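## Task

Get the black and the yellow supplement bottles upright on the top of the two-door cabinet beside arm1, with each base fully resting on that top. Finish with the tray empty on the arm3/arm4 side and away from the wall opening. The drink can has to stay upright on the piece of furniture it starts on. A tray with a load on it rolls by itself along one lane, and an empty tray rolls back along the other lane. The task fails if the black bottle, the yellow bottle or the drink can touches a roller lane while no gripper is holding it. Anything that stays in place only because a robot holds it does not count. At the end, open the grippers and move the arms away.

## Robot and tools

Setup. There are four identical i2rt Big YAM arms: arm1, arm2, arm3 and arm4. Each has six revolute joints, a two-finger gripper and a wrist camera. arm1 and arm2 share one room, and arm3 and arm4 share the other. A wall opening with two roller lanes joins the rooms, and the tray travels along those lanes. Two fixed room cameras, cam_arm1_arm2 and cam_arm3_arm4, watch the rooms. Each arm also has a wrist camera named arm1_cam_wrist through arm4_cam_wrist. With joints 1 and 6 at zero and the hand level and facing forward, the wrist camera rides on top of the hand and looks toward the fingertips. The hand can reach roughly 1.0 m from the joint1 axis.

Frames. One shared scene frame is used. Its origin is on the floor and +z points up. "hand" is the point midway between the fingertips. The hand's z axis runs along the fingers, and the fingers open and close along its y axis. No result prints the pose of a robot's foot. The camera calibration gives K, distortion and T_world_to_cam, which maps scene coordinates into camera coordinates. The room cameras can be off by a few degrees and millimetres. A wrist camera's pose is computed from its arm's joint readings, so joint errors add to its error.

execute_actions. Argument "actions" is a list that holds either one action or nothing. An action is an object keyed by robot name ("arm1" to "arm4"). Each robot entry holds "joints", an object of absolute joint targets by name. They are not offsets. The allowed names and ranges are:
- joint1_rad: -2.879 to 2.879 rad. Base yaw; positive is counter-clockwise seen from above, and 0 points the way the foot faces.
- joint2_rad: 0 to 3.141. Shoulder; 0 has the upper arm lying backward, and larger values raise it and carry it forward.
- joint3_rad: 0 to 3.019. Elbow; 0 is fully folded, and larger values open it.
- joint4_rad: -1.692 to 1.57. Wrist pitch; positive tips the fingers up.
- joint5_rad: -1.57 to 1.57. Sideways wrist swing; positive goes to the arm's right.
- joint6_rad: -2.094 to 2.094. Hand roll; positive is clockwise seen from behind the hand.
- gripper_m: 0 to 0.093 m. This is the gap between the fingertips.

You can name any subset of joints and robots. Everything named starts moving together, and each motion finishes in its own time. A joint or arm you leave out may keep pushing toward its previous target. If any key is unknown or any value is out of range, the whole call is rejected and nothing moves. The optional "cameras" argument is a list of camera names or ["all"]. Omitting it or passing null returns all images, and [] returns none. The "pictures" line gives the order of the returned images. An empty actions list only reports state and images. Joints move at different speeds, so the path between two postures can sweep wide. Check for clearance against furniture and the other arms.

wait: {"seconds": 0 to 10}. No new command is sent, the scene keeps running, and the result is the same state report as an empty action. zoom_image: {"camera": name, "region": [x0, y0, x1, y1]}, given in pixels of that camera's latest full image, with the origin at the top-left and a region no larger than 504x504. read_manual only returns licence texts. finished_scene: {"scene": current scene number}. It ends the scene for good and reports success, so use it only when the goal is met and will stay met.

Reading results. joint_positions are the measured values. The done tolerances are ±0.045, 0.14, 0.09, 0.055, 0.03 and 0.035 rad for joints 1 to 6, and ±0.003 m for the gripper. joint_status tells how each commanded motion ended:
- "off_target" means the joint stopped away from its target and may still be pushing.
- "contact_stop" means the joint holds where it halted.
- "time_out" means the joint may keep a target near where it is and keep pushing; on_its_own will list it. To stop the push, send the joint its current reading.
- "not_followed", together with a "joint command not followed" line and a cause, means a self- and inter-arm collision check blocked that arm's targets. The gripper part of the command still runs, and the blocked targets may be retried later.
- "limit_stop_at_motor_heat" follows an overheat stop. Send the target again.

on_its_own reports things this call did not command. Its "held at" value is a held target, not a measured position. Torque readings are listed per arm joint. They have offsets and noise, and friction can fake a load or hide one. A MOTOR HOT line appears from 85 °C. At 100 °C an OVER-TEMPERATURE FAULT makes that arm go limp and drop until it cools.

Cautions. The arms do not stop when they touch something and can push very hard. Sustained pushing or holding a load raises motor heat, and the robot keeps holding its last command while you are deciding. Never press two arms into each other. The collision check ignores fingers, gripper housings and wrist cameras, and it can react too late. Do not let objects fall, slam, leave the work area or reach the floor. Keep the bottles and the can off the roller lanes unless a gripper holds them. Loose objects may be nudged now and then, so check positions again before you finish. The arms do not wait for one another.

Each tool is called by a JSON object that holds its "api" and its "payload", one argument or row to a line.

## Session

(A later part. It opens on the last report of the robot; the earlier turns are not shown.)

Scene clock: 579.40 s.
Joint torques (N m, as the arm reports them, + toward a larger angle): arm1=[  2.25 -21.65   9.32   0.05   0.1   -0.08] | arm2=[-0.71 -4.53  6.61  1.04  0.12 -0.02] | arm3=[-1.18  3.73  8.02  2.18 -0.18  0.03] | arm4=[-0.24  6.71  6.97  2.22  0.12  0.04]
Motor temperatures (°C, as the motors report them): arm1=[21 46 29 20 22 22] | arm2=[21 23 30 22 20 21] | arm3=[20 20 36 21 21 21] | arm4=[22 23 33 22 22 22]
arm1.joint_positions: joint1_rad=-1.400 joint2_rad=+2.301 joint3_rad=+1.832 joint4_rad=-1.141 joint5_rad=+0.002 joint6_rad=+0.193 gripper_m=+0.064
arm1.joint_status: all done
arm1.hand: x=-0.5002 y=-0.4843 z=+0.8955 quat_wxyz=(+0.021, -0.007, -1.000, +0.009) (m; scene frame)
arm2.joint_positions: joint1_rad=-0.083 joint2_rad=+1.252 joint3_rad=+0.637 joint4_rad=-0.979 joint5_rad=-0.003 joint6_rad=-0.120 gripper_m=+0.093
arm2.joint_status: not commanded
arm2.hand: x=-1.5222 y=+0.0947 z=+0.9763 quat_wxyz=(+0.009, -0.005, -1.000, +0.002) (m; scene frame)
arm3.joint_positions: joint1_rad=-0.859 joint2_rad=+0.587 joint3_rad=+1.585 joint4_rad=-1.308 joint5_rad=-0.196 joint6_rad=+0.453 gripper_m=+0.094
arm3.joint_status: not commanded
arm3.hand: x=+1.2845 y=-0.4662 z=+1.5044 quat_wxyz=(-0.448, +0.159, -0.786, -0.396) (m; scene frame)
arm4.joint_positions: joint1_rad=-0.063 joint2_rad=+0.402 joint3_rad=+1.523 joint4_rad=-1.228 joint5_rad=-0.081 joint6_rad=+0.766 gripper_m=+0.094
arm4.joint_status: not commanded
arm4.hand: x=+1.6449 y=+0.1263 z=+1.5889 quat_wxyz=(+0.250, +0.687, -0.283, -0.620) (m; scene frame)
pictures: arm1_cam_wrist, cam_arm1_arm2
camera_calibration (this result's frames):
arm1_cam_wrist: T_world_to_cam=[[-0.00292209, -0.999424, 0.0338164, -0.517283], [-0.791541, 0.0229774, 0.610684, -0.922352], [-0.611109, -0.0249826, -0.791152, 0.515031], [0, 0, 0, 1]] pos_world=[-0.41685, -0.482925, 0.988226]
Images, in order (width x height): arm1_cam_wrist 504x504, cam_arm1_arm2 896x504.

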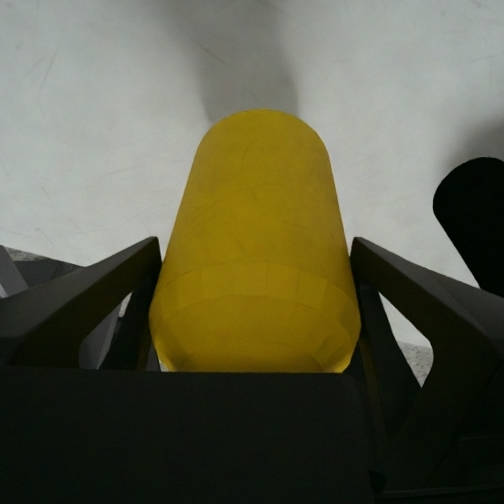

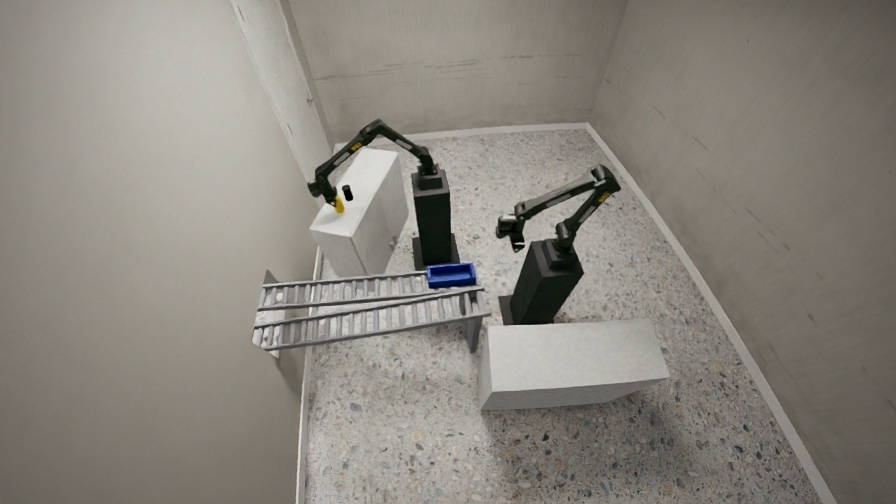

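{"api": "execute_actions", "payload": {
  "actions": []
}}

Scene clock: 592.73 s.
Joint torques (N m, as the arm reports them, + toward a larger angle): arm1=[  2.3  -21.2    9.12   0.14   0.09  -0.08] | arm2=[-0.74 -4.52  6.61  1.04  0.12 -0.02] | arm3=[-1.81  3.05  8.09  2.09 -0.12  0.02] | arm4=[-0.92  6.47  7.01  2.17  0.12  0.07]
Motor temperatures (°C, as the motors report them): arm1=[21 47 30 20 22 22] | arm2=[21 23 30 22 20 21] | arm3=[20 20 36 21 21 21] | arm4=[22 23 33 22 22 22]
arm1.joint_positions: joint1_rad=-1.400 joint2_rad=+2.301 joint3_rad=+1.832 joint4_rad=-1.141 joint5_rad=+0.002 joint6_rad=+0.193 gripper_m=+0.064
arm1.joint_status: all done
arm1.hand: x=-0.5002 y=-0.4843 z=+0.8955 quat_wxyz=(+0.021, -0.007, -1.000, +0.009) (m; scene frame)
arm2.joint_positions: joint1_rad=-0.083 joint2_rad=+1.252 joint3_rad=+0.637 joint4_rad=-0.979 joint5_rad=-0.003 joint6_rad=-0.120 gripper_m=+0.093
arm2.joint_status: not commanded
arm2.hand: x=-1.5222 y=+0.0947 z=+0.9763 quat_wxyz=(+0.009, -0.005, -1.000, +0.002) (m; scene frame)
arm3.joint_positions: joint1_rad=-0.859 joint2_rad=+0.587 joint3_rad=+1.585 joint4_rad=-1.308 joint5_rad=-0.196 joint6_rad=+0.453 gripper_m=+0.094
arm3.joint_status: not commanded
arm3.hand: x=+1.2845 y=-0.4662 z=+1.5044 quat_wxyz=(-0.448, +0.159, -0.786, -0.396) (m; scene frame)
arm4.joint_positions: joint1_rad=-0.063 joint2_rad=+0.402 joint3_rad=+1.523 joint4_rad=-1.228 joint5_rad=-0.081 joint6_rad=+0.766 gripper_m=+0.094
arm4.joint_status: not commanded
arm4.hand: x=+1.6449 y=+0.1263 z=+1.5889 quat_wxyz=(+0.250, +0.687, -0.283, -0.620) (m; scene frame)
pictures: arm1_cam_wrist, arm2_cam_wrist, arm3_cam_wrist, arm4_cam_wrist, cam_arm1_arm2, cam_arm3_arm4
camera_calibration (this result's frames):
arm1_cam_wrist: T_world_to_cam=[[-0.00292209, -0.999424, 0.0338164, -0.517283], [-0.791541, 0.0229774, 0.610684, -0.922352], [-0.611109, -0.0249826, -0.791152, 0.515031], [0, 0, 0, 1]] pos_world=[-0.41685, -0.482925, 0.988226]
arm2_cam_wrist: T_world_to_cam=[[-0.0120858, -0.999923, 0.00286188, 0.0713704], [-0.796538, 0.0113577, 0.604482, -1.7995], [-0.604468, 0.00502608, -0.796614, -0.0188798], [0, 0, 0, 1]] pos_world=[-1.44392, 0.0918979, 1.07252]
arm4_cam_wrist: T_world_to_cam=[[0.0912732, 0.71715, -0.690916, 0.85557], [0.632776, -0.577501, -0.515837, -0.145412], [-0.768937, -0.390113, -0.506506, 2.24516], [0, 0, 0, 1]] pos_world=[1.74031, 0.178316, 1.6533]
Images, in order (width x height): arm1_cam_wrist 504x504, arm2_cam_wrist 504x504, arm3_cam_wrist 504x504, arm4_cam_wrist 504x504, cam_arm1_arm2 896x504, cam_arm3_arm4 896x504.

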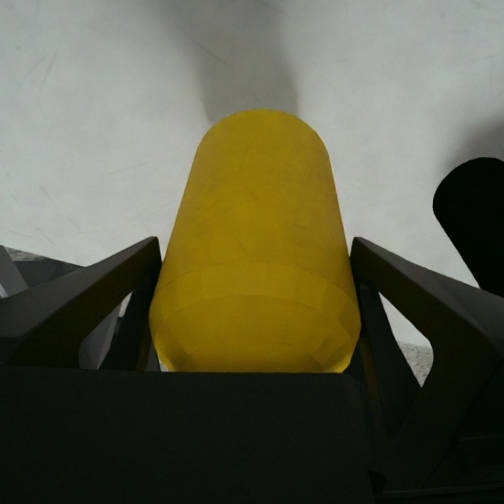

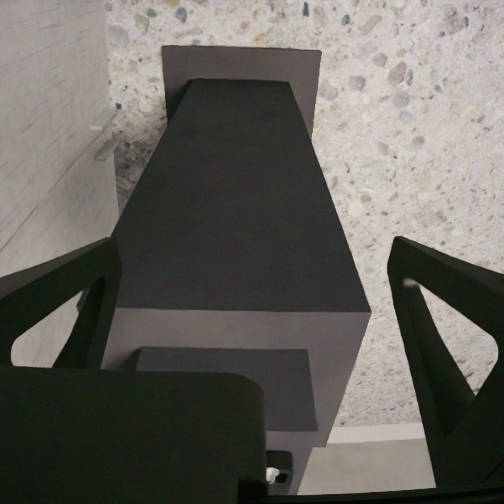

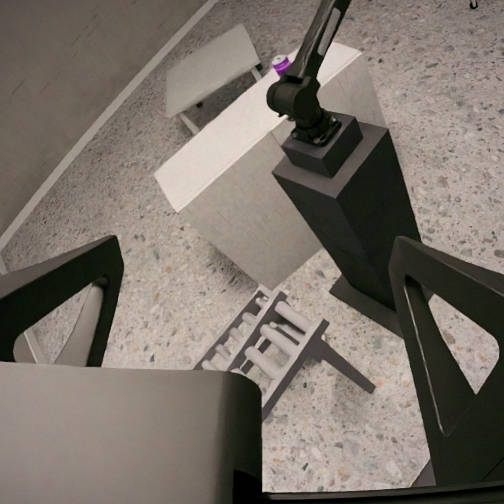

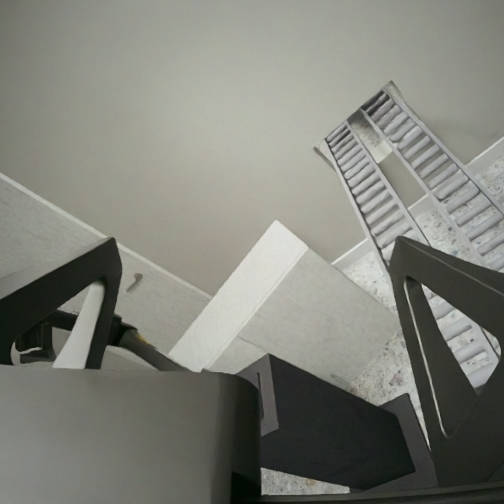

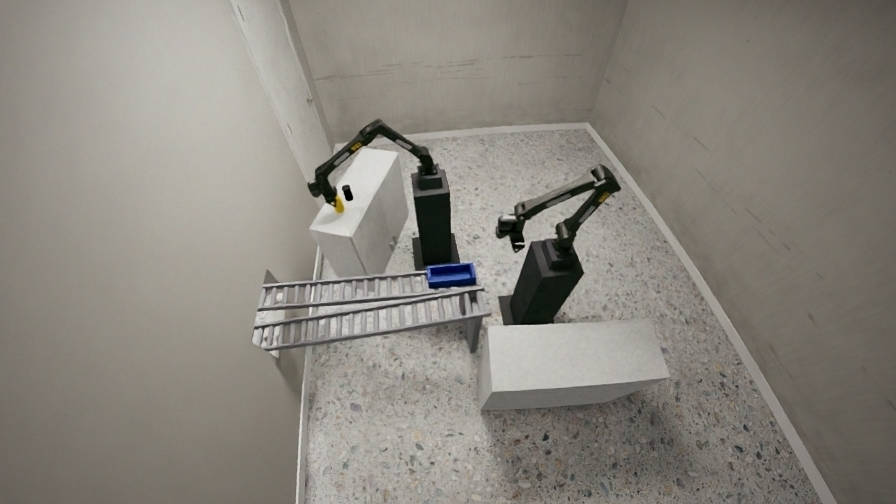

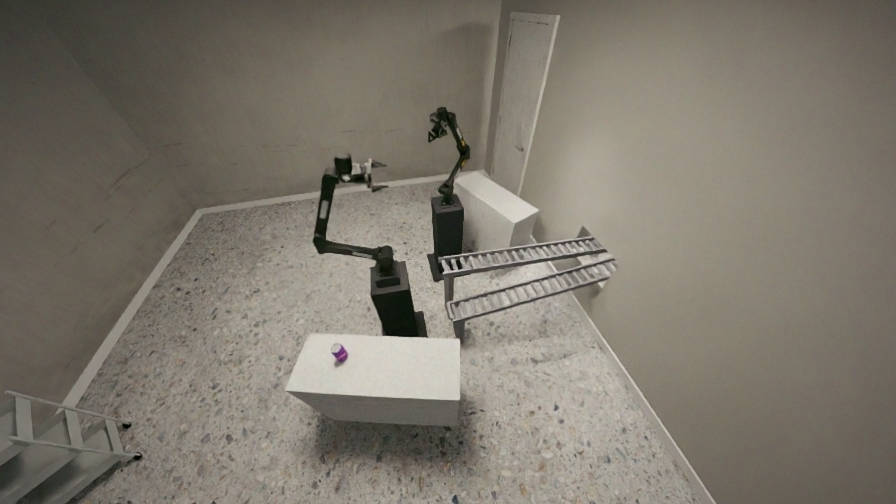

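{"api": "execute_actions", "payload": {
  "actions": [
    {"arm1": {"joints": {"joint2_rad": 2.365, "joint4_rad": -1.078}}, "arm2": {"joints": {"joint1_rad": -0.053, "joint2_rad": 2.418, "joint3_rad": 1.534, "joint4_rad": -0.687, "joint5_rad": 0.0, "joint6_rad": -0.10}}}
  ],
  "cameras": ["arm1_cam_wrist", "arm2_cam_wrist", "cam_arm1_arm2"]
}}

Scene clock: 611.00 s.
Joint torques (N m, as the arm reports them, + toward a larger angle): arm1=[  1.98 -21.49   8.94   0.53   0.08  -0.07] | arm2=[ -0.83 -16.92   6.66   0.47   0.09   0.19] | arm3=[-1.61  3.4   8.08  1.96 -0.13  0.02] | arm4=[0.28 6.81 7.12 2.15 0.15 0.05]
Motor temperatures (°C, as the motors report them): arm1=[21 48 31 20 22 22] | arm2=[21 24 31 22 20 21] | arm3=[20 20 36 21 21 21] | arm4=[22 23 33 22 22 22]
arm1.joint_positions: joint1_rad=-1.399 joint2_rad=+2.374 joint3_rad=+1.832 joint4_rad=-1.083 joint5_rad=+0.002 joint6_rad=+0.193 gripper_m=+0.064
arm1.joint_status: all done
arm1.hand: x=-0.5012 y=-0.4847 z=+0.8487 quat_wxyz=(+0.028, -0.007, -1.000, +0.011) (m; scene frame)
arm2.joint_positions: joint1_rad=-0.057 joint2_rad=+2.432 joint3_rad=+1.508 joint4_rad=-0.684 joint5_rad=-0.003 joint6_rad=-0.109 gripper_m=+0.093
arm2.joint_status: all done
arm2.hand: x=-1.2211 y=+0.0674 z=+0.7080 quat_wxyz=(+0.016, +0.002, -1.000, +0.002) (m; scene frame)
arm3.joint_positions: joint1_rad=-0.859 joint2_rad=+0.587 joint3_rad=+1.585 joint4_rad=-1.308 joint5_rad=-0.196 joint6_rad=+0.453 gripper_m=+0.094
arm3.joint_status: not commanded
arm3.hand: x=+1.2845 y=-0.4662 z=+1.5044 quat_wxyz=(-0.448, +0.159, -0.786, -0.396) (m; scene frame)
arm4.joint_positions: joint1_rad=-0.063 joint2_rad=+0.402 joint3_rad=+1.523 joint4_rad=-1.228 joint5_rad=-0.081 joint6_rad=+0.766 gripper_m=+0.094
arm4.joint_status: not commanded
arm4.hand: x=+1.6449 y=+0.1263 z=+1.5889 quat_wxyz=(+0.250, +0.687, -0.283, -0.620) (m; scene frame)
pictures: arm1_cam_wrist, arm2_cam_wrist, cam_arm1_arm2
camera_calibration (this result's frames):
arm1_cam_wrist: T_world_to_cam=[[-0.00214911, -0.999329, 0.0365737, -0.517963], [-0.782287, 0.0244625, 0.622437, -0.899132], [-0.622914, -0.0272735, -0.781815, 0.46237], [0, 0, 0, 1]] pos_world=[-0.416475, -0.483009, 0.940085]
arm2_cam_wrist: T_world_to_cam=[[0.00270308, -0.999994, 0.00205343, 0.0670769], [-0.787901, -0.000865262, 0.615801, -1.3938], [-0.615796, -0.00328246, -0.787899, -0.0699], [0, 0, 0, 1]] pos_world=[-1.1414, 0.0656411, 0.803092]
Images, in order (width x height): arm1_cam_wrist 504x504, arm2_cam_wrist 504x504, cam_arm1_arm2 896x504.

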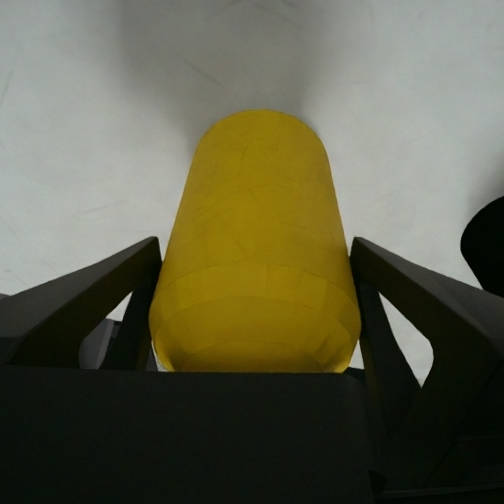

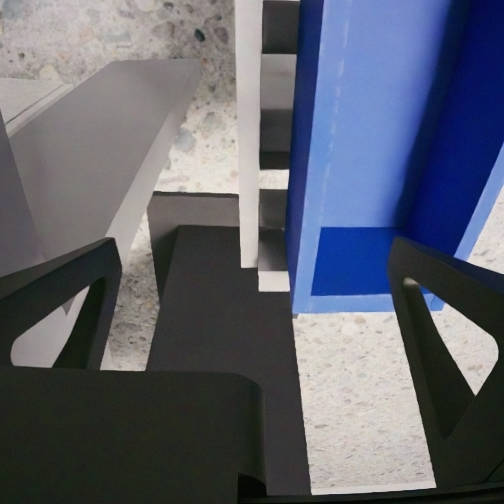

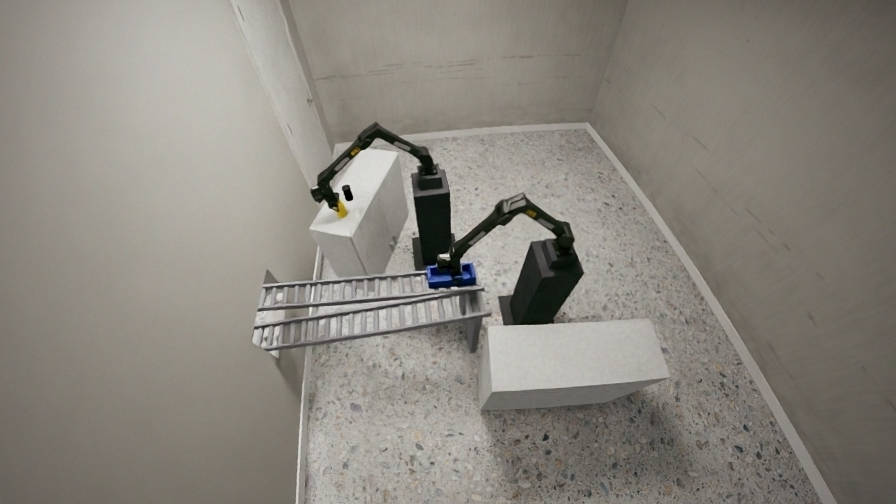

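{"api": "execute_actions", "payload": {
  "actions": [
    {"arm1": {"joints": {"joint2_rad": 2.385, "joint4_rad": -1.05}}}
  ],
  "cameras": ["arm1_cam_wrist", "arm2_cam_wrist"]
}}

{"api": "zoom_image", "payload": {
  "camera": "arm2_cam_wrist",
  "region": [200, 0, 504, 340]
}}

Scene clock: 629.30 s.
Joint torques (N m, as the arm reports them, + toward a larger angle): arm1=[  2.17 -20.3    8.93   1.03   0.11  -0.07] | arm2=[ -0.77 -16.98   6.68   0.46   0.09   0.19] | arm3=[-0.82  3.13  8.02  2.3  -0.12  0.08] | arm4=[-0.32  6.73  6.97  2.22  0.11  0.05]
Motor temperatures (°C, as the motors report them): arm1=[21 48 31 20 22 22] | arm2=[21 29 31 22 20 21] | arm3=[20 20 37 21 21 21] | arm4=[22 23 33 22 22 22]
arm1.joint_positions: joint1_rad=-1.399 joint2_rad=+2.374 joint3_rad=+1.832 joint4_rad=-1.068 joint5_rad=+0.001 joint6_rad=+0.193 gripper_m=+0.064
arm1.joint_status: all done
arm1.hand: x=-0.4977 y=-0.4839 z=+0.8485 quat_wxyz=(+0.021, -0.007, -1.000, +0.009) (m; scene frame)
arm2.joint_positions: joint1_rad=-0.057 joint2_rad=+2.432 joint3_rad=+1.508 joint4_rad=-0.684 joint5_rad=-0.003 joint6_rad=-0.109 gripper_m=+0.093
arm2.joint_status: not commanded
arm2.hand: x=-1.2211 y=+0.0674 z=+0.7080 quat_wxyz=(+0.016, +0.002, -1.000, +0.002) (m; scene frame)
arm3.joint_positions: joint1_rad=-0.859 joint2_rad=+0.587 joint3_rad=+1.585 joint4_rad=-1.308 joint5_rad=-0.196 joint6_rad=+0.453 gripper_m=+0.094
arm3.joint_status: not commanded
arm3.hand: x=+1.2845 y=-0.4662 z=+1.5044 quat_wxyz=(-0.448, +0.159, -0.786, -0.396) (m; scene frame)
arm4.joint_positions: joint1_rad=-0.063 joint2_rad=+0.402 joint3_rad=+1.523 joint4_rad=-1.228 joint5_rad=-0.081 joint6_rad=+0.766 gripper_m=+0.094
arm4.joint_status: not commanded
arm4.hand: x=+1.6449 y=+0.1263 z=+1.5889 quat_wxyz=(+0.250, +0.687, -0.283, -0.620) (m; scene frame)
pictures: arm1_cam_wrist, arm2_cam_wrist
camera_calibration (this result's frames):
arm1_cam_wrist: T_world_to_cam=[[-0.00256094, -0.999448, 0.0331346, -0.514513], [-0.791234, 0.0222874, 0.611107, -0.892127], [-0.611508, -0.0246522, -0.790854, 0.479078], [0, 0, 0, 1]] pos_world=[-0.414239, -0.482535, 0.941115]
arm2_cam_wrist: T_world_to_cam=[[0.00270308, -0.999994, 0.00205343, 0.0670769], [-0.787901, -0.000865262, 0.615801, -1.3938], [-0.615796, -0.00328246, -0.787899, -0.0699], [0, 0, 0, 1]] pos_world=[-1.1414, 0.0656411, 0.803092]
Images, in order (width x height): arm1_cam_wrist 504x504, arm2_cam_wrist 504x504.

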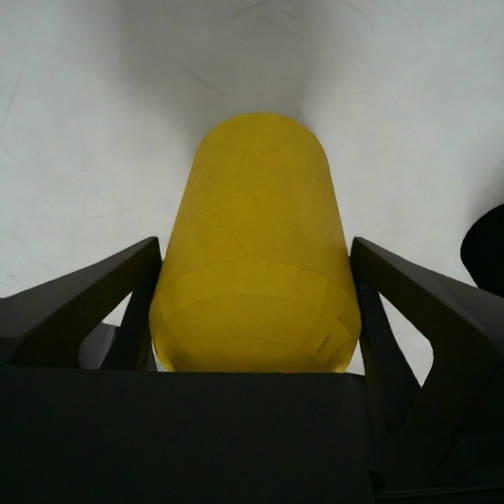

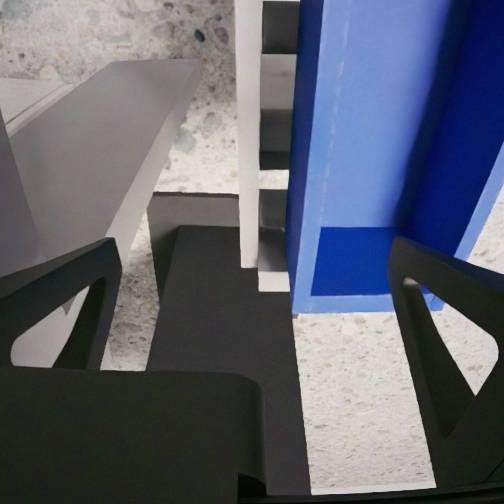

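Region (200, 0, 504, 340) of arm2_cam_wrist's 504x504 image, scaled by 1.482, with more detail than that image has; it fills the left 451 columns of this view, and the rest is white.

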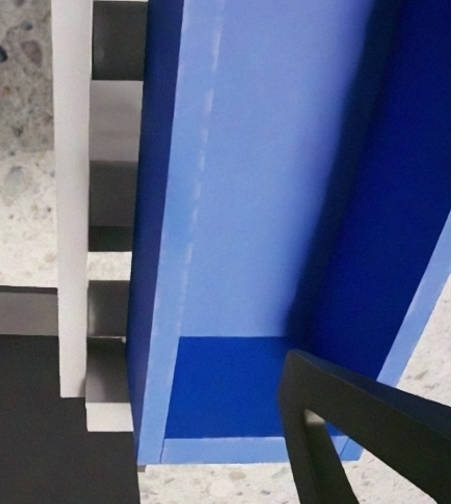

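{"api": "execute_actions", "payload": {
  "actions": [
    {"arm1": {"joints": {"gripper_m": 0.09}}, "arm2": {"joints": {"joint1_rad": -0.114, "joint2_rad": 2.605, "joint3_rad": 1.66, "joint4_rad": -0.59, "joint6_rad": -0.165, "gripper_m": 0.05}}}
  ],
  "cameras": ["arm1_cam_wrist", "arm2_cam_wrist"]
}}

Scene clock: 659.57 s.
Joint torques (N m, as the arm reports them, + toward a larger angle): arm1=[  2.04 -20.37   8.88   0.69   0.11  -0.09] | arm2=[ -0.5  -16.93   5.28   0.74   0.06  -0.02] | arm3=[-0.89  3.43  7.93  2.02 -0.15  0.05] | arm4=[-0.67  6.63  7.11  2.11  0.12  0.06]
Motor temperatures (°C, as the motors report them): arm1=[21 48 32 20 22 22] | arm2=[21 32 31 22 20 21] | arm3=[20 20 37 22 21 21] | arm4=[22 23 34 22 22 22]
arm1.joint_positions: joint1_rad=-1.399 joint2_rad=+2.374 joint3_rad=+1.832 joint4_rad=-1.059 joint5_rad=+0.001 joint6_rad=+0.193 gripper_m=+0.090
arm1.joint_status: all done
arm1.hand: x=-0.4956 y=-0.4835 z=+0.8484 quat_wxyz=(+0.017, -0.007, -1.000, +0.008) (m; scene frame)
arm2.joint_positions: joint1_rad=-0.120 joint2_rad=+2.608 joint3_rad=+1.651 joint4_rad=-0.591 joint5_rad=-0.002 joint6_rad=-0.155 gripper_m=+0.050
arm2.joint_status: all done
arm2.hand: x=-1.1925 y=+0.0256 z=+0.6400 quat_wxyz=(-0.014, -0.006, -1.000, +0.006) (m; scene frame)
arm3.joint_positions: joint1_rad=-0.859 joint2_rad=+0.587 joint3_rad=+1.585 joint4_rad=-1.308 joint5_rad=-0.196 joint6_rad=+0.453 gripper_m=+0.094
arm3.joint_status: not commanded
arm3.hand: x=+1.2845 y=-0.4662 z=+1.5044 quat_wxyz=(-0.448, +0.159, -0.786, -0.396) (m; scene frame)
arm4.joint_positions: joint1_rad=-0.063 joint2_rad=+0.402 joint3_rad=+1.523 joint4_rad=-1.228 joint5_rad=-0.081 joint6_rad=+0.766 gripper_m=+0.094
arm4.joint_status: not commanded
arm4.hand: x=+1.6449 y=+0.1263 z=+1.5889 quat_wxyz=(+0.250, +0.687, -0.283, -0.620) (m; scene frame)
pictures: arm1_cam_wrist, arm2_cam_wrist
camera_calibration (this result's frames):
arm1_cam_wrist: T_world_to_cam=[[-0.00277302, -0.99951, 0.0311706, -0.512525], [-0.79644, 0.0210568, 0.60435, -0.887856], [-0.604711, -0.0231497, -0.796109, 0.488862], [0, 0, 0, 1]] pos_world=[-0.412926, -0.482262, 0.941739]
arm2_cam_wrist: T_world_to_cam=[[-0.0134792, -0.999857, 0.0102124, 0.000835802], [-0.823012, 0.0168943, 0.567772, -1.34105], [-0.567863, -0.000751762, -0.823122, -0.0264533], [0, 0, 0, 1]] pos_world=[-1.11871, 0.0234719, 0.739628]
Images, in order (width x height): arm1_cam_wrist 504x504, arm2_cam_wrist 504x504.

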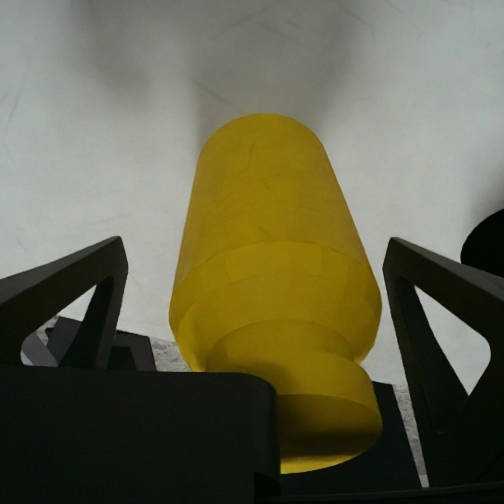

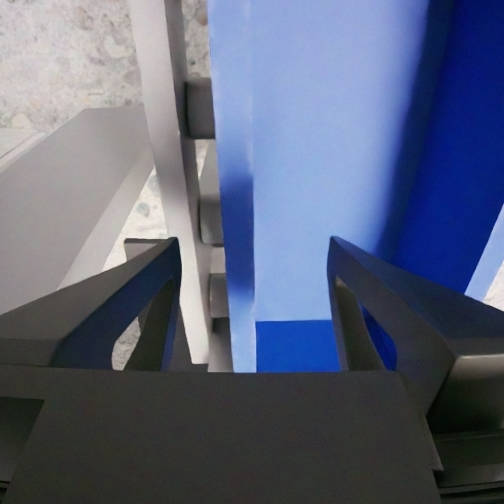

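{"api": "execute_actions", "payload": {
  "actions": [
    {"arm1": {"joints": {"joint1_rad": -1.41, "joint2_rad": 2.21, "joint4_rad": -1.22}}, "arm2": {"joints": {"joint1_rad": -0.106, "joint2_rad": 2.762, "joint3_rad": 1.745, "joint4_rad": -0.54, "joint6_rad": -0.17}}}
  ],
  "cameras": ["arm1_cam_wrist", "arm2_cam_wrist", "cam_arm1_arm2"]
}}

Scene clock: 676.33 s.
Joint torques (N m, as the arm reports them, + toward a larger angle): arm1=[  0.58 -18.35  10.14   0.13   0.1   -0.09] | arm2=[ -0.72 -17.01   4.76   0.75   0.05  -0.02] | arm3=[-2.53  3.9   8.13  2.11 -0.15  0.06] | arm4=[-0.02  7.21  6.97  2.19  0.1   0.06]
Motor temperatures (°C, as the motors report them): arm1=[21 48 32 20 22 22] | arm2=[21 33 30 22 20 21] | arm3=[20 20 37 22 21 21] | arm4=[22 23 34 22 22 22]
arm1.joint_positions: joint1_rad=-1.399 joint2_rad=+2.192 joint3_rad=+1.828 joint4_rad=-1.212 joint5_rad=+0.001 joint6_rad=+0.193 gripper_m=+0.090
arm1.joint_status: all done
arm1.hand: x=-0.5032 y=-0.4838 z=+0.9631 quat_wxyz=(+0.005, -0.007, -1.000, +0.006) (m; scene frame)
arm2.joint_positions: joint1_rad=-0.111 joint2_rad=+2.766 joint3_rad=+1.736 joint4_rad=-0.542 joint5_rad=-0.002 joint6_rad=-0.161 gripper_m=+0.050
arm2.joint_status: all done
arm2.hand: x=-1.2038 y=+0.0319 z=+0.5660 quat_wxyz=(-0.002, +0.001, -1.000, +0.004) (m; scene frame)
arm3.joint_positions: joint1_rad=-0.859 joint2_rad=+0.587 joint3_rad=+1.585 joint4_rad=-1.308 joint5_rad=-0.196 joint6_rad=+0.453 gripper_m=+0.094
arm3.joint_status: not commanded
arm3.hand: x=+1.2845 y=-0.4662 z=+1.5044 quat_wxyz=(-0.448, +0.159, -0.786, -0.396) (m; scene frame)
arm4.joint_positions: joint1_rad=-0.063 joint2_rad=+0.402 joint3_rad=+1.523 joint4_rad=-1.228 joint5_rad=-0.081 joint6_rad=+0.766 gripper_m=+0.094
arm4.joint_status: not commanded
arm4.hand: x=+1.6449 y=+0.1263 z=+1.5889 quat_wxyz=(+0.250, +0.687, -0.283, -0.620) (m; scene frame)
pictures: arm1_cam_wrist, arm2_cam_wrist, cam_arm1_arm2
camera_calibration (this result's frames):
arm1_cam_wrist: T_world_to_cam=[[-0.0032497, -0.999637, 0.0267393, -0.512499], [-0.810732, 0.0182873, 0.585132, -0.953309], [-0.585409, -0.0197769, -0.810497, 0.600785], [0, 0, 0, 1]] pos_world=[-0.422838, -0.482997, 1.05845]
arm2_cam_wrist: T_world_to_cam=[[0.000613977, -0.999978, 0.00665526, 0.0267021], [-0.809596, 0.00340949, 0.586977, -1.30271], [-0.586987, -0.00574847, -0.809576, -0.124257], [0, 0, 0, 1]] pos_world=[-1.12762, 0.0304288, 0.663885]
Images, in order (width x height): arm1_cam_wrist 504x504, arm2_cam_wrist 504x504, cam_arm1_arm2 896x504.

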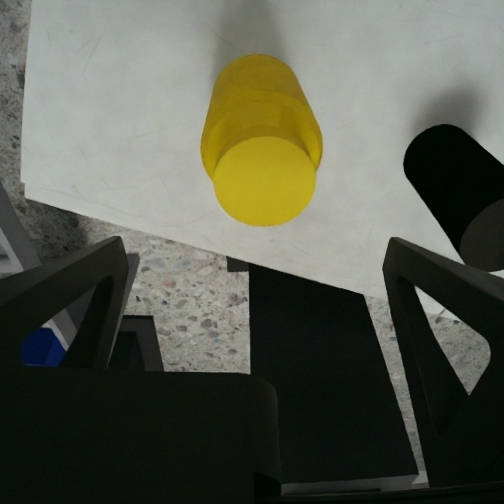

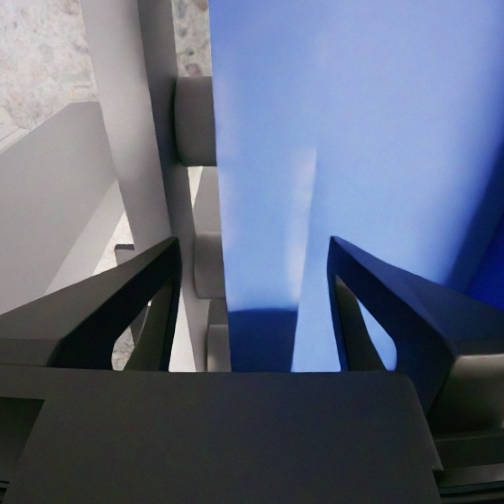

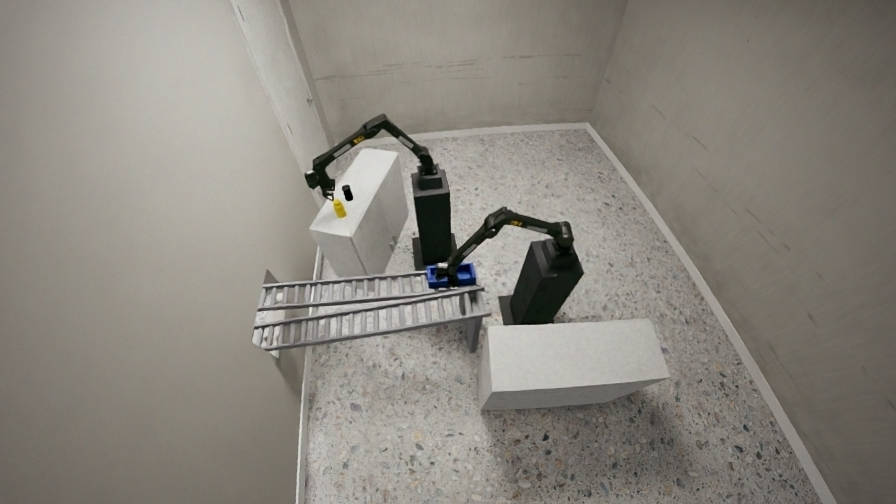

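{"api": "execute_actions", "payload": {
  "actions": [
    {"arm1": {"joints": {"joint2_rad": 1.5, "joint3_rad": 1.3, "joint4_rad": -1.2}}, "arm2": {"joints": {"gripper_m": 0.0}}}
  ],
  "cameras": ["arm2_cam_wrist", "cam_arm1_arm2"]
}}

Scene clock: 681.10 s.
Joint torques (N m, as the arm reports them, + toward a larger angle): arm1=[  0.58 -10.48   9.92   0.81   0.09  -0.05] | arm2=[ -0.71 -17.21   4.8    0.75   0.05  -0.02] | arm3=[-1.03  4.36  7.88  2.1  -0.14  0.01] | arm4=[0.05 6.82 7.11 2.17 0.11 0.07]
Motor temperatures (°C, as the motors report them): arm1=[21 48 32 20 22 22] | arm2=[21 33 30 22 20 21] | arm3=[20 20 37 22 21 21] | arm4=[22 23 34 22 22 22]
arm1.joint_positions: joint1_rad=-1.399 joint2_rad=+1.491 joint3_rad=+1.299 joint4_rad=-1.201 joint5_rad=+0.001 joint6_rad=+0.193 gripper_m=+0.090
arm1.joint_status: all done
arm1.hand: x=-0.6748 y=-0.5133 z=+1.1463 quat_wxyz=(-0.086, -0.006, -0.996, -0.011) (m; scene frame)
arm2.joint_positions: joint1_rad=-0.111 joint2_rad=+2.766 joint3_rad=+1.736 joint4_rad=-0.542 joint5_rad=-0.002 joint6_rad=-0.161 gripper_m=+0.011
arm2.joint_status: gripper_m off_target (ended at +0.011, target +0.000)
arm2.hand: x=-1.2038 y=+0.0319 z=+0.5660 quat_wxyz=(-0.002, +0.001, -1.000, +0.004) (m; scene frame)
arm3.joint_positions: joint1_rad=-0.859 joint2_rad=+0.587 joint3_rad=+1.585 joint4_rad=-1.308 joint5_rad=-0.196 joint6_rad=+0.453 gripper_m=+0.094
arm3.joint_status: not commanded
arm3.hand: x=+1.2845 y=-0.4662 z=+1.5044 quat_wxyz=(-0.448, +0.159, -0.786, -0.396) (m; scene frame)
arm4.joint_positions: joint1_rad=-0.063 joint2_rad=+0.402 joint3_rad=+1.523 joint4_rad=-1.228 joint5_rad=-0.081 joint6_rad=+0.766 gripper_m=+0.094
arm4.joint_status: not commanded
arm4.hand: x=+1.6449 y=+0.1263 z=+1.5889 quat_wxyz=(+0.250, +0.687, -0.283, -0.620) (m; scene frame)
pictures: arm2_cam_wrist, cam_arm1_arm2
camera_calibration (this result's frames):
arm2_cam_wrist: T_world_to_cam=[[0.000995449, -0.999977, 0.00665692, 0.0271604], [-0.809596, 0.00310164, 0.58698, -1.3027], [-0.586987, -0.00597372, -0.809574, -0.124252], [0, 0, 0, 1]] pos_world=[-1.12762, 0.030458, 0.663885]
Images, in order (width x height): arm2_cam_wrist 504x504, cam_arm1_arm2 896x504.

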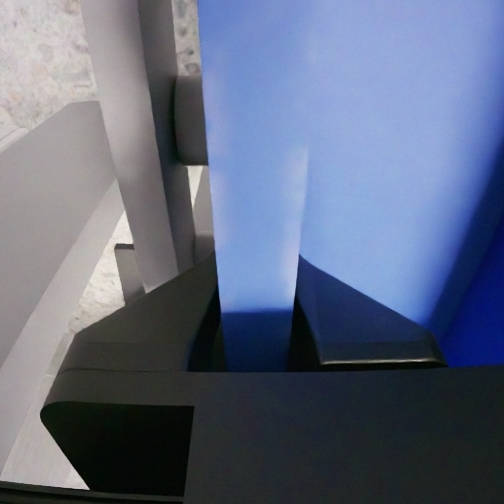

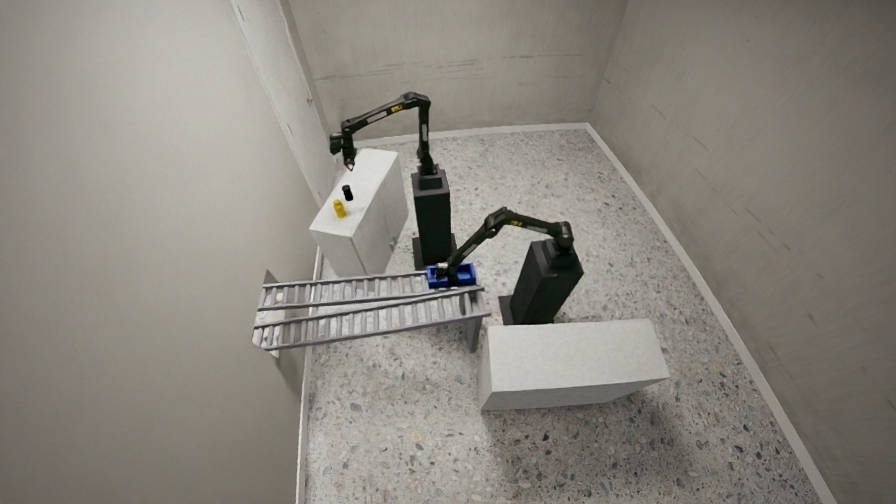

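{"api": "execute_actions", "payload": {
  "actions": [
    {"arm2": {"joints": {"joint2_rad": 2.60, "joint4_rad": -0.705}}}
  ],
  "cameras": ["arm2_cam_wrist", "cam_arm1_arm2"]
}}

Scene clock: 696.67 s.
Joint torques (N m, as the arm reports them, + toward a larger angle): arm1=[  0.49 -10.55  10.02   0.77   0.1   -0.08] | arm2=[ -0.57 -17.24   5.95   0.42   0.07  -0.01] | arm3=[-1.67  2.66  7.97  2.14 -0.12  0.07] | arm4=[-0.22  6.37  6.9   2.15  0.1   0.03]
Motor temperatures (°C, as the motors report them): arm1=[21 44 33 20 22 22] | arm2=[21 34 30 22 20 21] | arm3=[20 20 37 22 21 21] | arm4=[22 23 34 22 22 22]
arm1.joint_positions: joint1_rad=-1.399 joint2_rad=+1.491 joint3_rad=+1.299 joint4_rad=-1.201 joint5_rad=+0.001 joint6_rad=+0.193 gripper_m=+0.090
arm1.joint_status: not commanded
arm1.hand: x=-0.6748 y=-0.5133 z=+1.1463 quat_wxyz=(-0.086, -0.006, -0.996, -0.011) (m; scene frame)
arm2.joint_positions: joint1_rad=-0.110 joint2_rad=+2.599 joint3_rad=+1.733 joint4_rad=-0.699 joint5_rad=-0.002 joint6_rad=-0.162 gripper_m=+0.011
arm2.joint_status: all done
arm2.hand: x=-1.1697 y=+0.0279 z=+0.6649 quat_wxyz=(-0.006, +0.002, -1.000, +0.005) (m; scene frame)
arm3.joint_positions: joint1_rad=-0.859 joint2_rad=+0.587 joint3_rad=+1.585 joint4_rad=-1.308 joint5_rad=-0.196 joint6_rad=+0.453 gripper_m=+0.094
arm3.joint_status: not commanded
arm3.hand: x=+1.2845 y=-0.4662 z=+1.5044 quat_wxyz=(-0.448, +0.159, -0.786, -0.396) (m; scene frame)
arm4.joint_positions: joint1_rad=-0.063 joint2_rad=+0.402 joint3_rad=+1.523 joint4_rad=-1.228 joint5_rad=-0.081 joint6_rad=+0.766 gripper_m=+0.094
arm4.joint_status: not commanded
arm4.hand: x=+1.6449 y=+0.1263 z=+1.5889 quat_wxyz=(+0.250, +0.687, -0.283, -0.620) (m; scene frame)
pictures: arm2_cam_wrist, cam_arm1_arm2
camera_calibration (this result's frames):
arm2_cam_wrist: T_world_to_cam=[[0.00254075, -0.999969, 0.00744868, 0.0237607], [-0.813806, 0.00226105, 0.581132, -1.33416], [-0.58113, -0.00753829, -0.813776, -0.0145526], [0, 0, 0, 1]] pos_world=[-1.09427, 0.0266668, 0.763303]
Images, in order (width x height): arm2_cam_wrist 504x504, cam_arm1_arm2 896x504.

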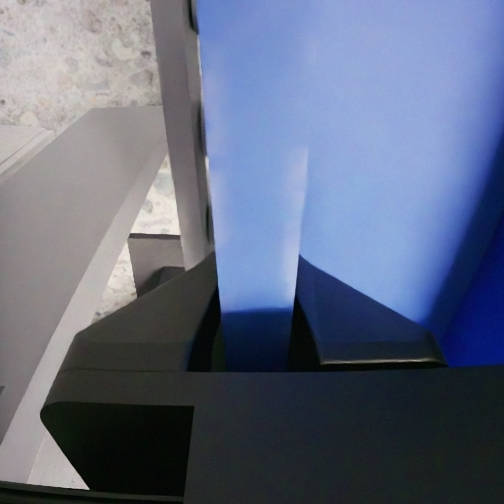

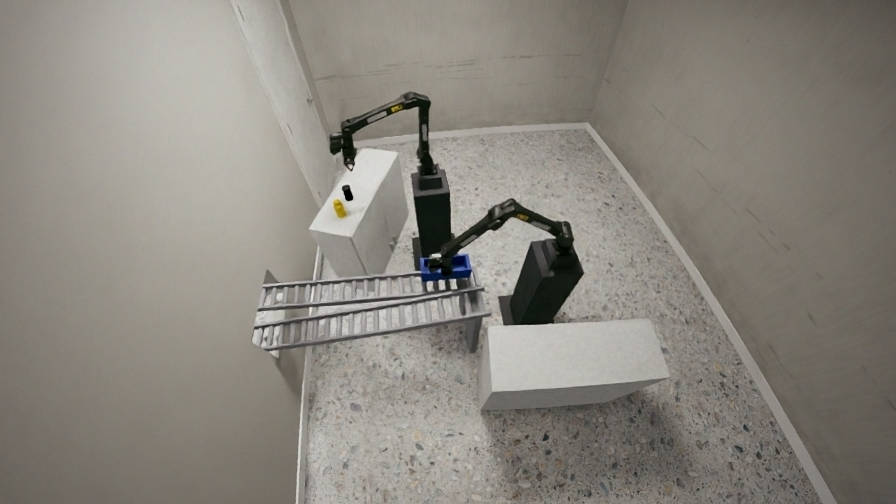

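{"api": "execute_actions", "payload": {
  "actions": [
    {"arm2": {"joints": {"joint1_rad": 0.0, "joint2_rad": 2.285, "joint4_rad": -1.02, "joint6_rad": -0.05}}}
  ],
  "cameras": ["arm2_cam_wrist", "cam_arm1_arm2"]
}}

Scene clock: 707.03 s.
Joint torques (N m, as the arm reports them, + toward a larger angle): arm1=[  0.5  -10.34   9.91   0.84   0.12  -0.12] | arm2=[ -1.01 -17.32   7.57   0.37   0.16   0.19] | arm3=[-1.7   3.81  8.12  2.21 -0.19  0.02] | arm4=[0.1  6.3  6.96 2.23 0.09 0.09]
Motor temperatures (°C, as the motors report them): arm1=[21 43 33 20 22 22] | arm2=[21 35 30 22 20 21] | arm3=[20 20 37 22 21 21] | arm4=[22 23 34 22 22 22]
arm1.joint_positions: joint1_rad=-1.399 joint2_rad=+1.491 joint3_rad=+1.299 joint4_rad=-1.201 joint5_rad=+0.001 joint6_rad=+0.193 gripper_m=+0.090
arm1.joint_status: not commanded
arm1.hand: x=-0.6748 y=-0.5133 z=+1.1463 quat_wxyz=(-0.086, -0.006, -0.996, -0.011) (m; scene frame)
arm2.joint_positions: joint1_rad=-0.002 joint2_rad=+2.290 joint3_rad=+1.734 joint4_rad=-1.014 joint5_rad=-0.004 joint6_rad=-0.059 gripper_m=+0.011
arm2.joint_status: all done
arm2.hand: x=-1.1467 y=+0.0971 z=+0.8563 quat_wxyz=(-0.003, +0.005, -1.000, +0.003) (m; scene frame)
arm3.joint_positions: joint1_rad=-0.859 joint2_rad=+0.587 joint3_rad=+1.585 joint4_rad=-1.308 joint5_rad=-0.196 joint6_rad=+0.453 gripper_m=+0.094
arm3.joint_status: not commanded
arm3.hand: x=+1.2845 y=-0.4662 z=+1.5044 quat_wxyz=(-0.448, +0.159, -0.786, -0.396) (m; scene frame)
arm4.joint_positions: joint1_rad=-0.063 joint2_rad=+0.402 joint3_rad=+1.523 joint4_rad=-1.228 joint5_rad=-0.081 joint6_rad=+0.766 gripper_m=+0.094
arm4.joint_status: not commanded
arm4.hand: x=+1.6449 y=+0.1263 z=+1.5889 quat_wxyz=(+0.250, +0.687, -0.283, -0.620) (m; scene frame)
pictures: arm2_cam_wrist, cam_arm1_arm2
camera_calibration (this result's frames):
arm2_cam_wrist: T_world_to_cam=[[0.0078802, -0.999956, 0.00503613, 0.0996906], [-0.810838, -0.00344227, 0.58526, -1.4264], [-0.585217, -0.00869545, -0.81083, 0.147991], [0, 0, 0, 1]] pos_world=[-1.07075, 0.0960631, 0.954306]
Images, in order (width x height): arm2_cam_wrist 504x504, cam_arm1_arm2 896x504.

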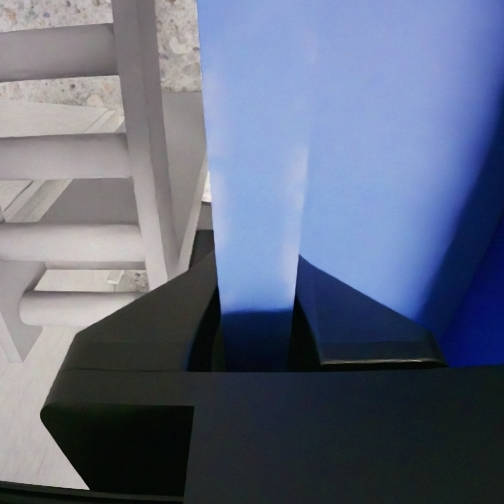

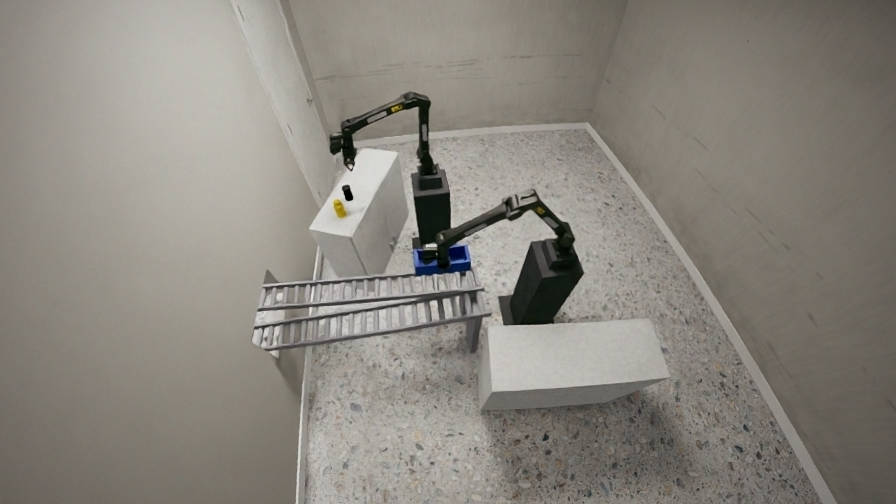

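{"api": "zoom_image", "payload": {
  "camera": "arm2_cam_wrist",
  "region": [0, 0, 260, 380]
}}

Region (0, 0, 260, 380) of arm2_cam_wrist's 504x504 image, scaled by 1.326, with more detail than that image has; it fills the left 345 columns of this view, and the rest is white.

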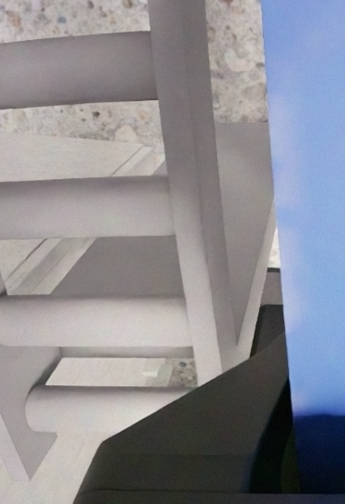

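{"api": "execute_actions", "payload": {
  "actions": [
    {"arm2": {"joints": {"joint1_rad": 0.347, "joint2_rad": 2.422, "joint3_rad": 1.897, "joint4_rad": -1.155, "joint6_rad": 0.303}}}
  ],
  "cameras": ["arm2_cam_wrist", "cam_arm1_arm2"]
}}

Scene clock: 740.37 s.
Joint torques (N m, as the arm reports them, + toward a larger angle): arm1=[  0.83 -10.48   9.9    0.95   0.1   -0.08] | arm2=[ -1.67 -18.82   9.46  -0.18   0.14   0.22] | arm3=[-0.78  3.15  7.97  2.14 -0.19  0.05] | arm4=[-0.19  6.66  7.1   2.07  0.12  0.05]
Motor temperatures (°C, as the motors report them): arm1=[21 42 34 20 22 22] | arm2=[21 36 32 22 20 21] | arm3=[20 20 38 22 21 21] | arm4=[22 23 34 22 22 22]
arm1.joint_positions: joint1_rad=-1.399 joint2_rad=+1.491 joint3_rad=+1.299 joint4_rad=-1.201 joint5_rad=+0.001 joint6_rad=+0.193 gripper_m=+0.090
arm1.joint_status: not commanded
arm1.hand: x=-0.6748 y=-0.5133 z=+1.1463 quat_wxyz=(-0.086, -0.006, -0.996, -0.011) (m; scene frame)
arm2.joint_positions: joint1_rad=+0.348 joint2_rad=+2.435 joint3_rad=+1.855 joint4_rad=-1.144 joint5_rad=-0.003 joint6_rad=+0.291 gripper_m=+0.011
arm2.joint_status: all done
arm2.hand: x=-1.1851 y=+0.3168 z=+0.8033 quat_wxyz=(+0.071, +0.004, -0.997, +0.026) (m; scene frame)
arm3.joint_positions: joint1_rad=-0.859 joint2_rad=+0.587 joint3_rad=+1.585 joint4_rad=-1.308 joint5_rad=-0.196 joint6_rad=+0.453 gripper_m=+0.094
arm3.joint_status: not commanded
arm3.hand: x=+1.2845 y=-0.4662 z=+1.5044 quat_wxyz=(-0.448, +0.159, -0.786, -0.396) (m; scene frame)
arm4.joint_positions: joint1_rad=-0.063 joint2_rad=+0.402 joint3_rad=+1.523 joint4_rad=-1.228 joint5_rad=-0.081 joint6_rad=+0.766 gripper_m=+0.094
arm4.joint_status: not commanded
arm4.hand: x=+1.6449 y=+0.1263 z=+1.5889 quat_wxyz=(+0.250, +0.687, -0.283, -0.620) (m; scene frame)
pictures: arm2_cam_wrist, cam_arm1_arm2
camera_calibration (this result's frames):
arm2_cam_wrist: T_world_to_cam=[[0.00987571, -0.998691, 0.0501866, 0.28562], [-0.715798, 0.0279852, 0.697747, -1.41345], [-0.698238, -0.0428142, -0.714584, -0.115997], [0, 0, 0, 1]] pos_world=[-1.09556, 0.319836, 0.889007]
Images, in order (width x height): arm2_cam_wrist 504x504, cam_arm1_arm2 896x504.

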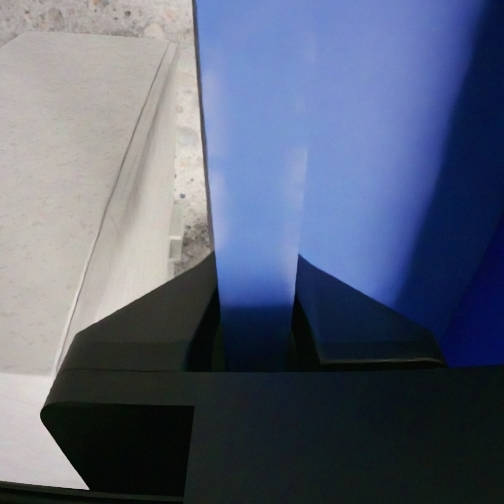

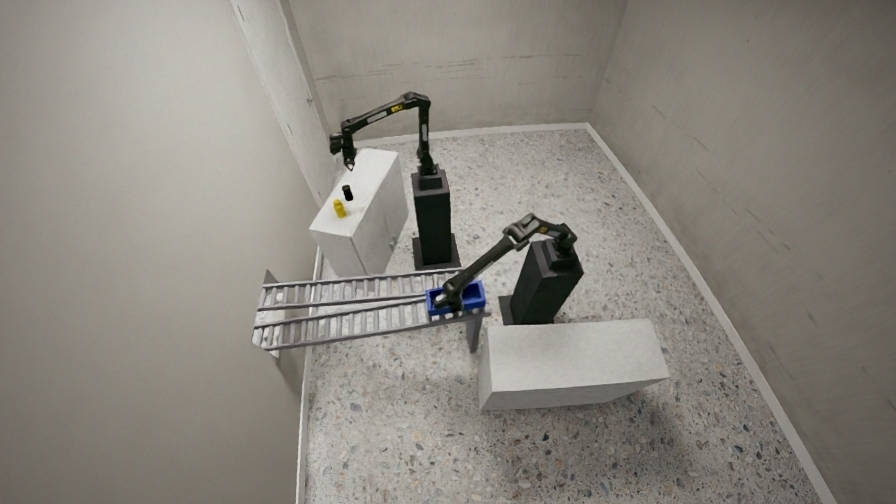

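{"api": "zoom_image", "payload": {
  "camera": "arm2_cam_wrist",
  "region": [130, 0, 330, 300]
}}

{"api": "zoom_image", "payload": {
  "camera": "cam_arm1_arm2",
  "region": [384, 240, 544, 360]
}}

Region (130, 0, 330, 300) of arm2_cam_wrist's 504x504 image, scaled by 1.680, with more detail than that image has.

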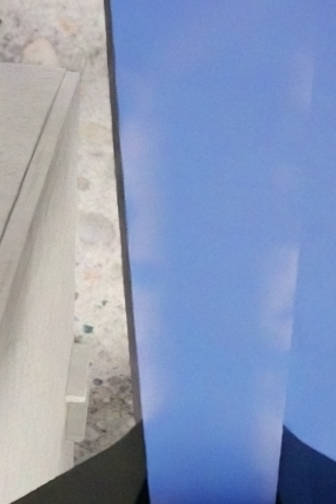

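Region (384, 240, 544, 360) of cam_arm1_arm2's 896x504 image, scaled by 3.150, with more detail than that image has; it fills the top 378 rows of this view, and the rest is white.

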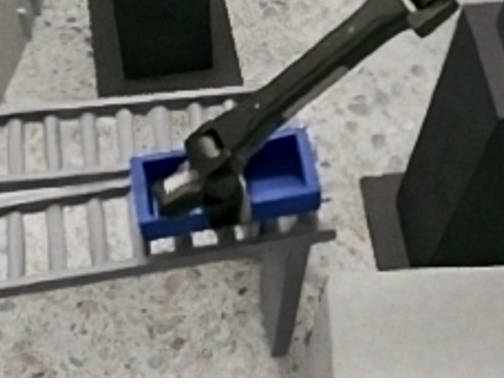

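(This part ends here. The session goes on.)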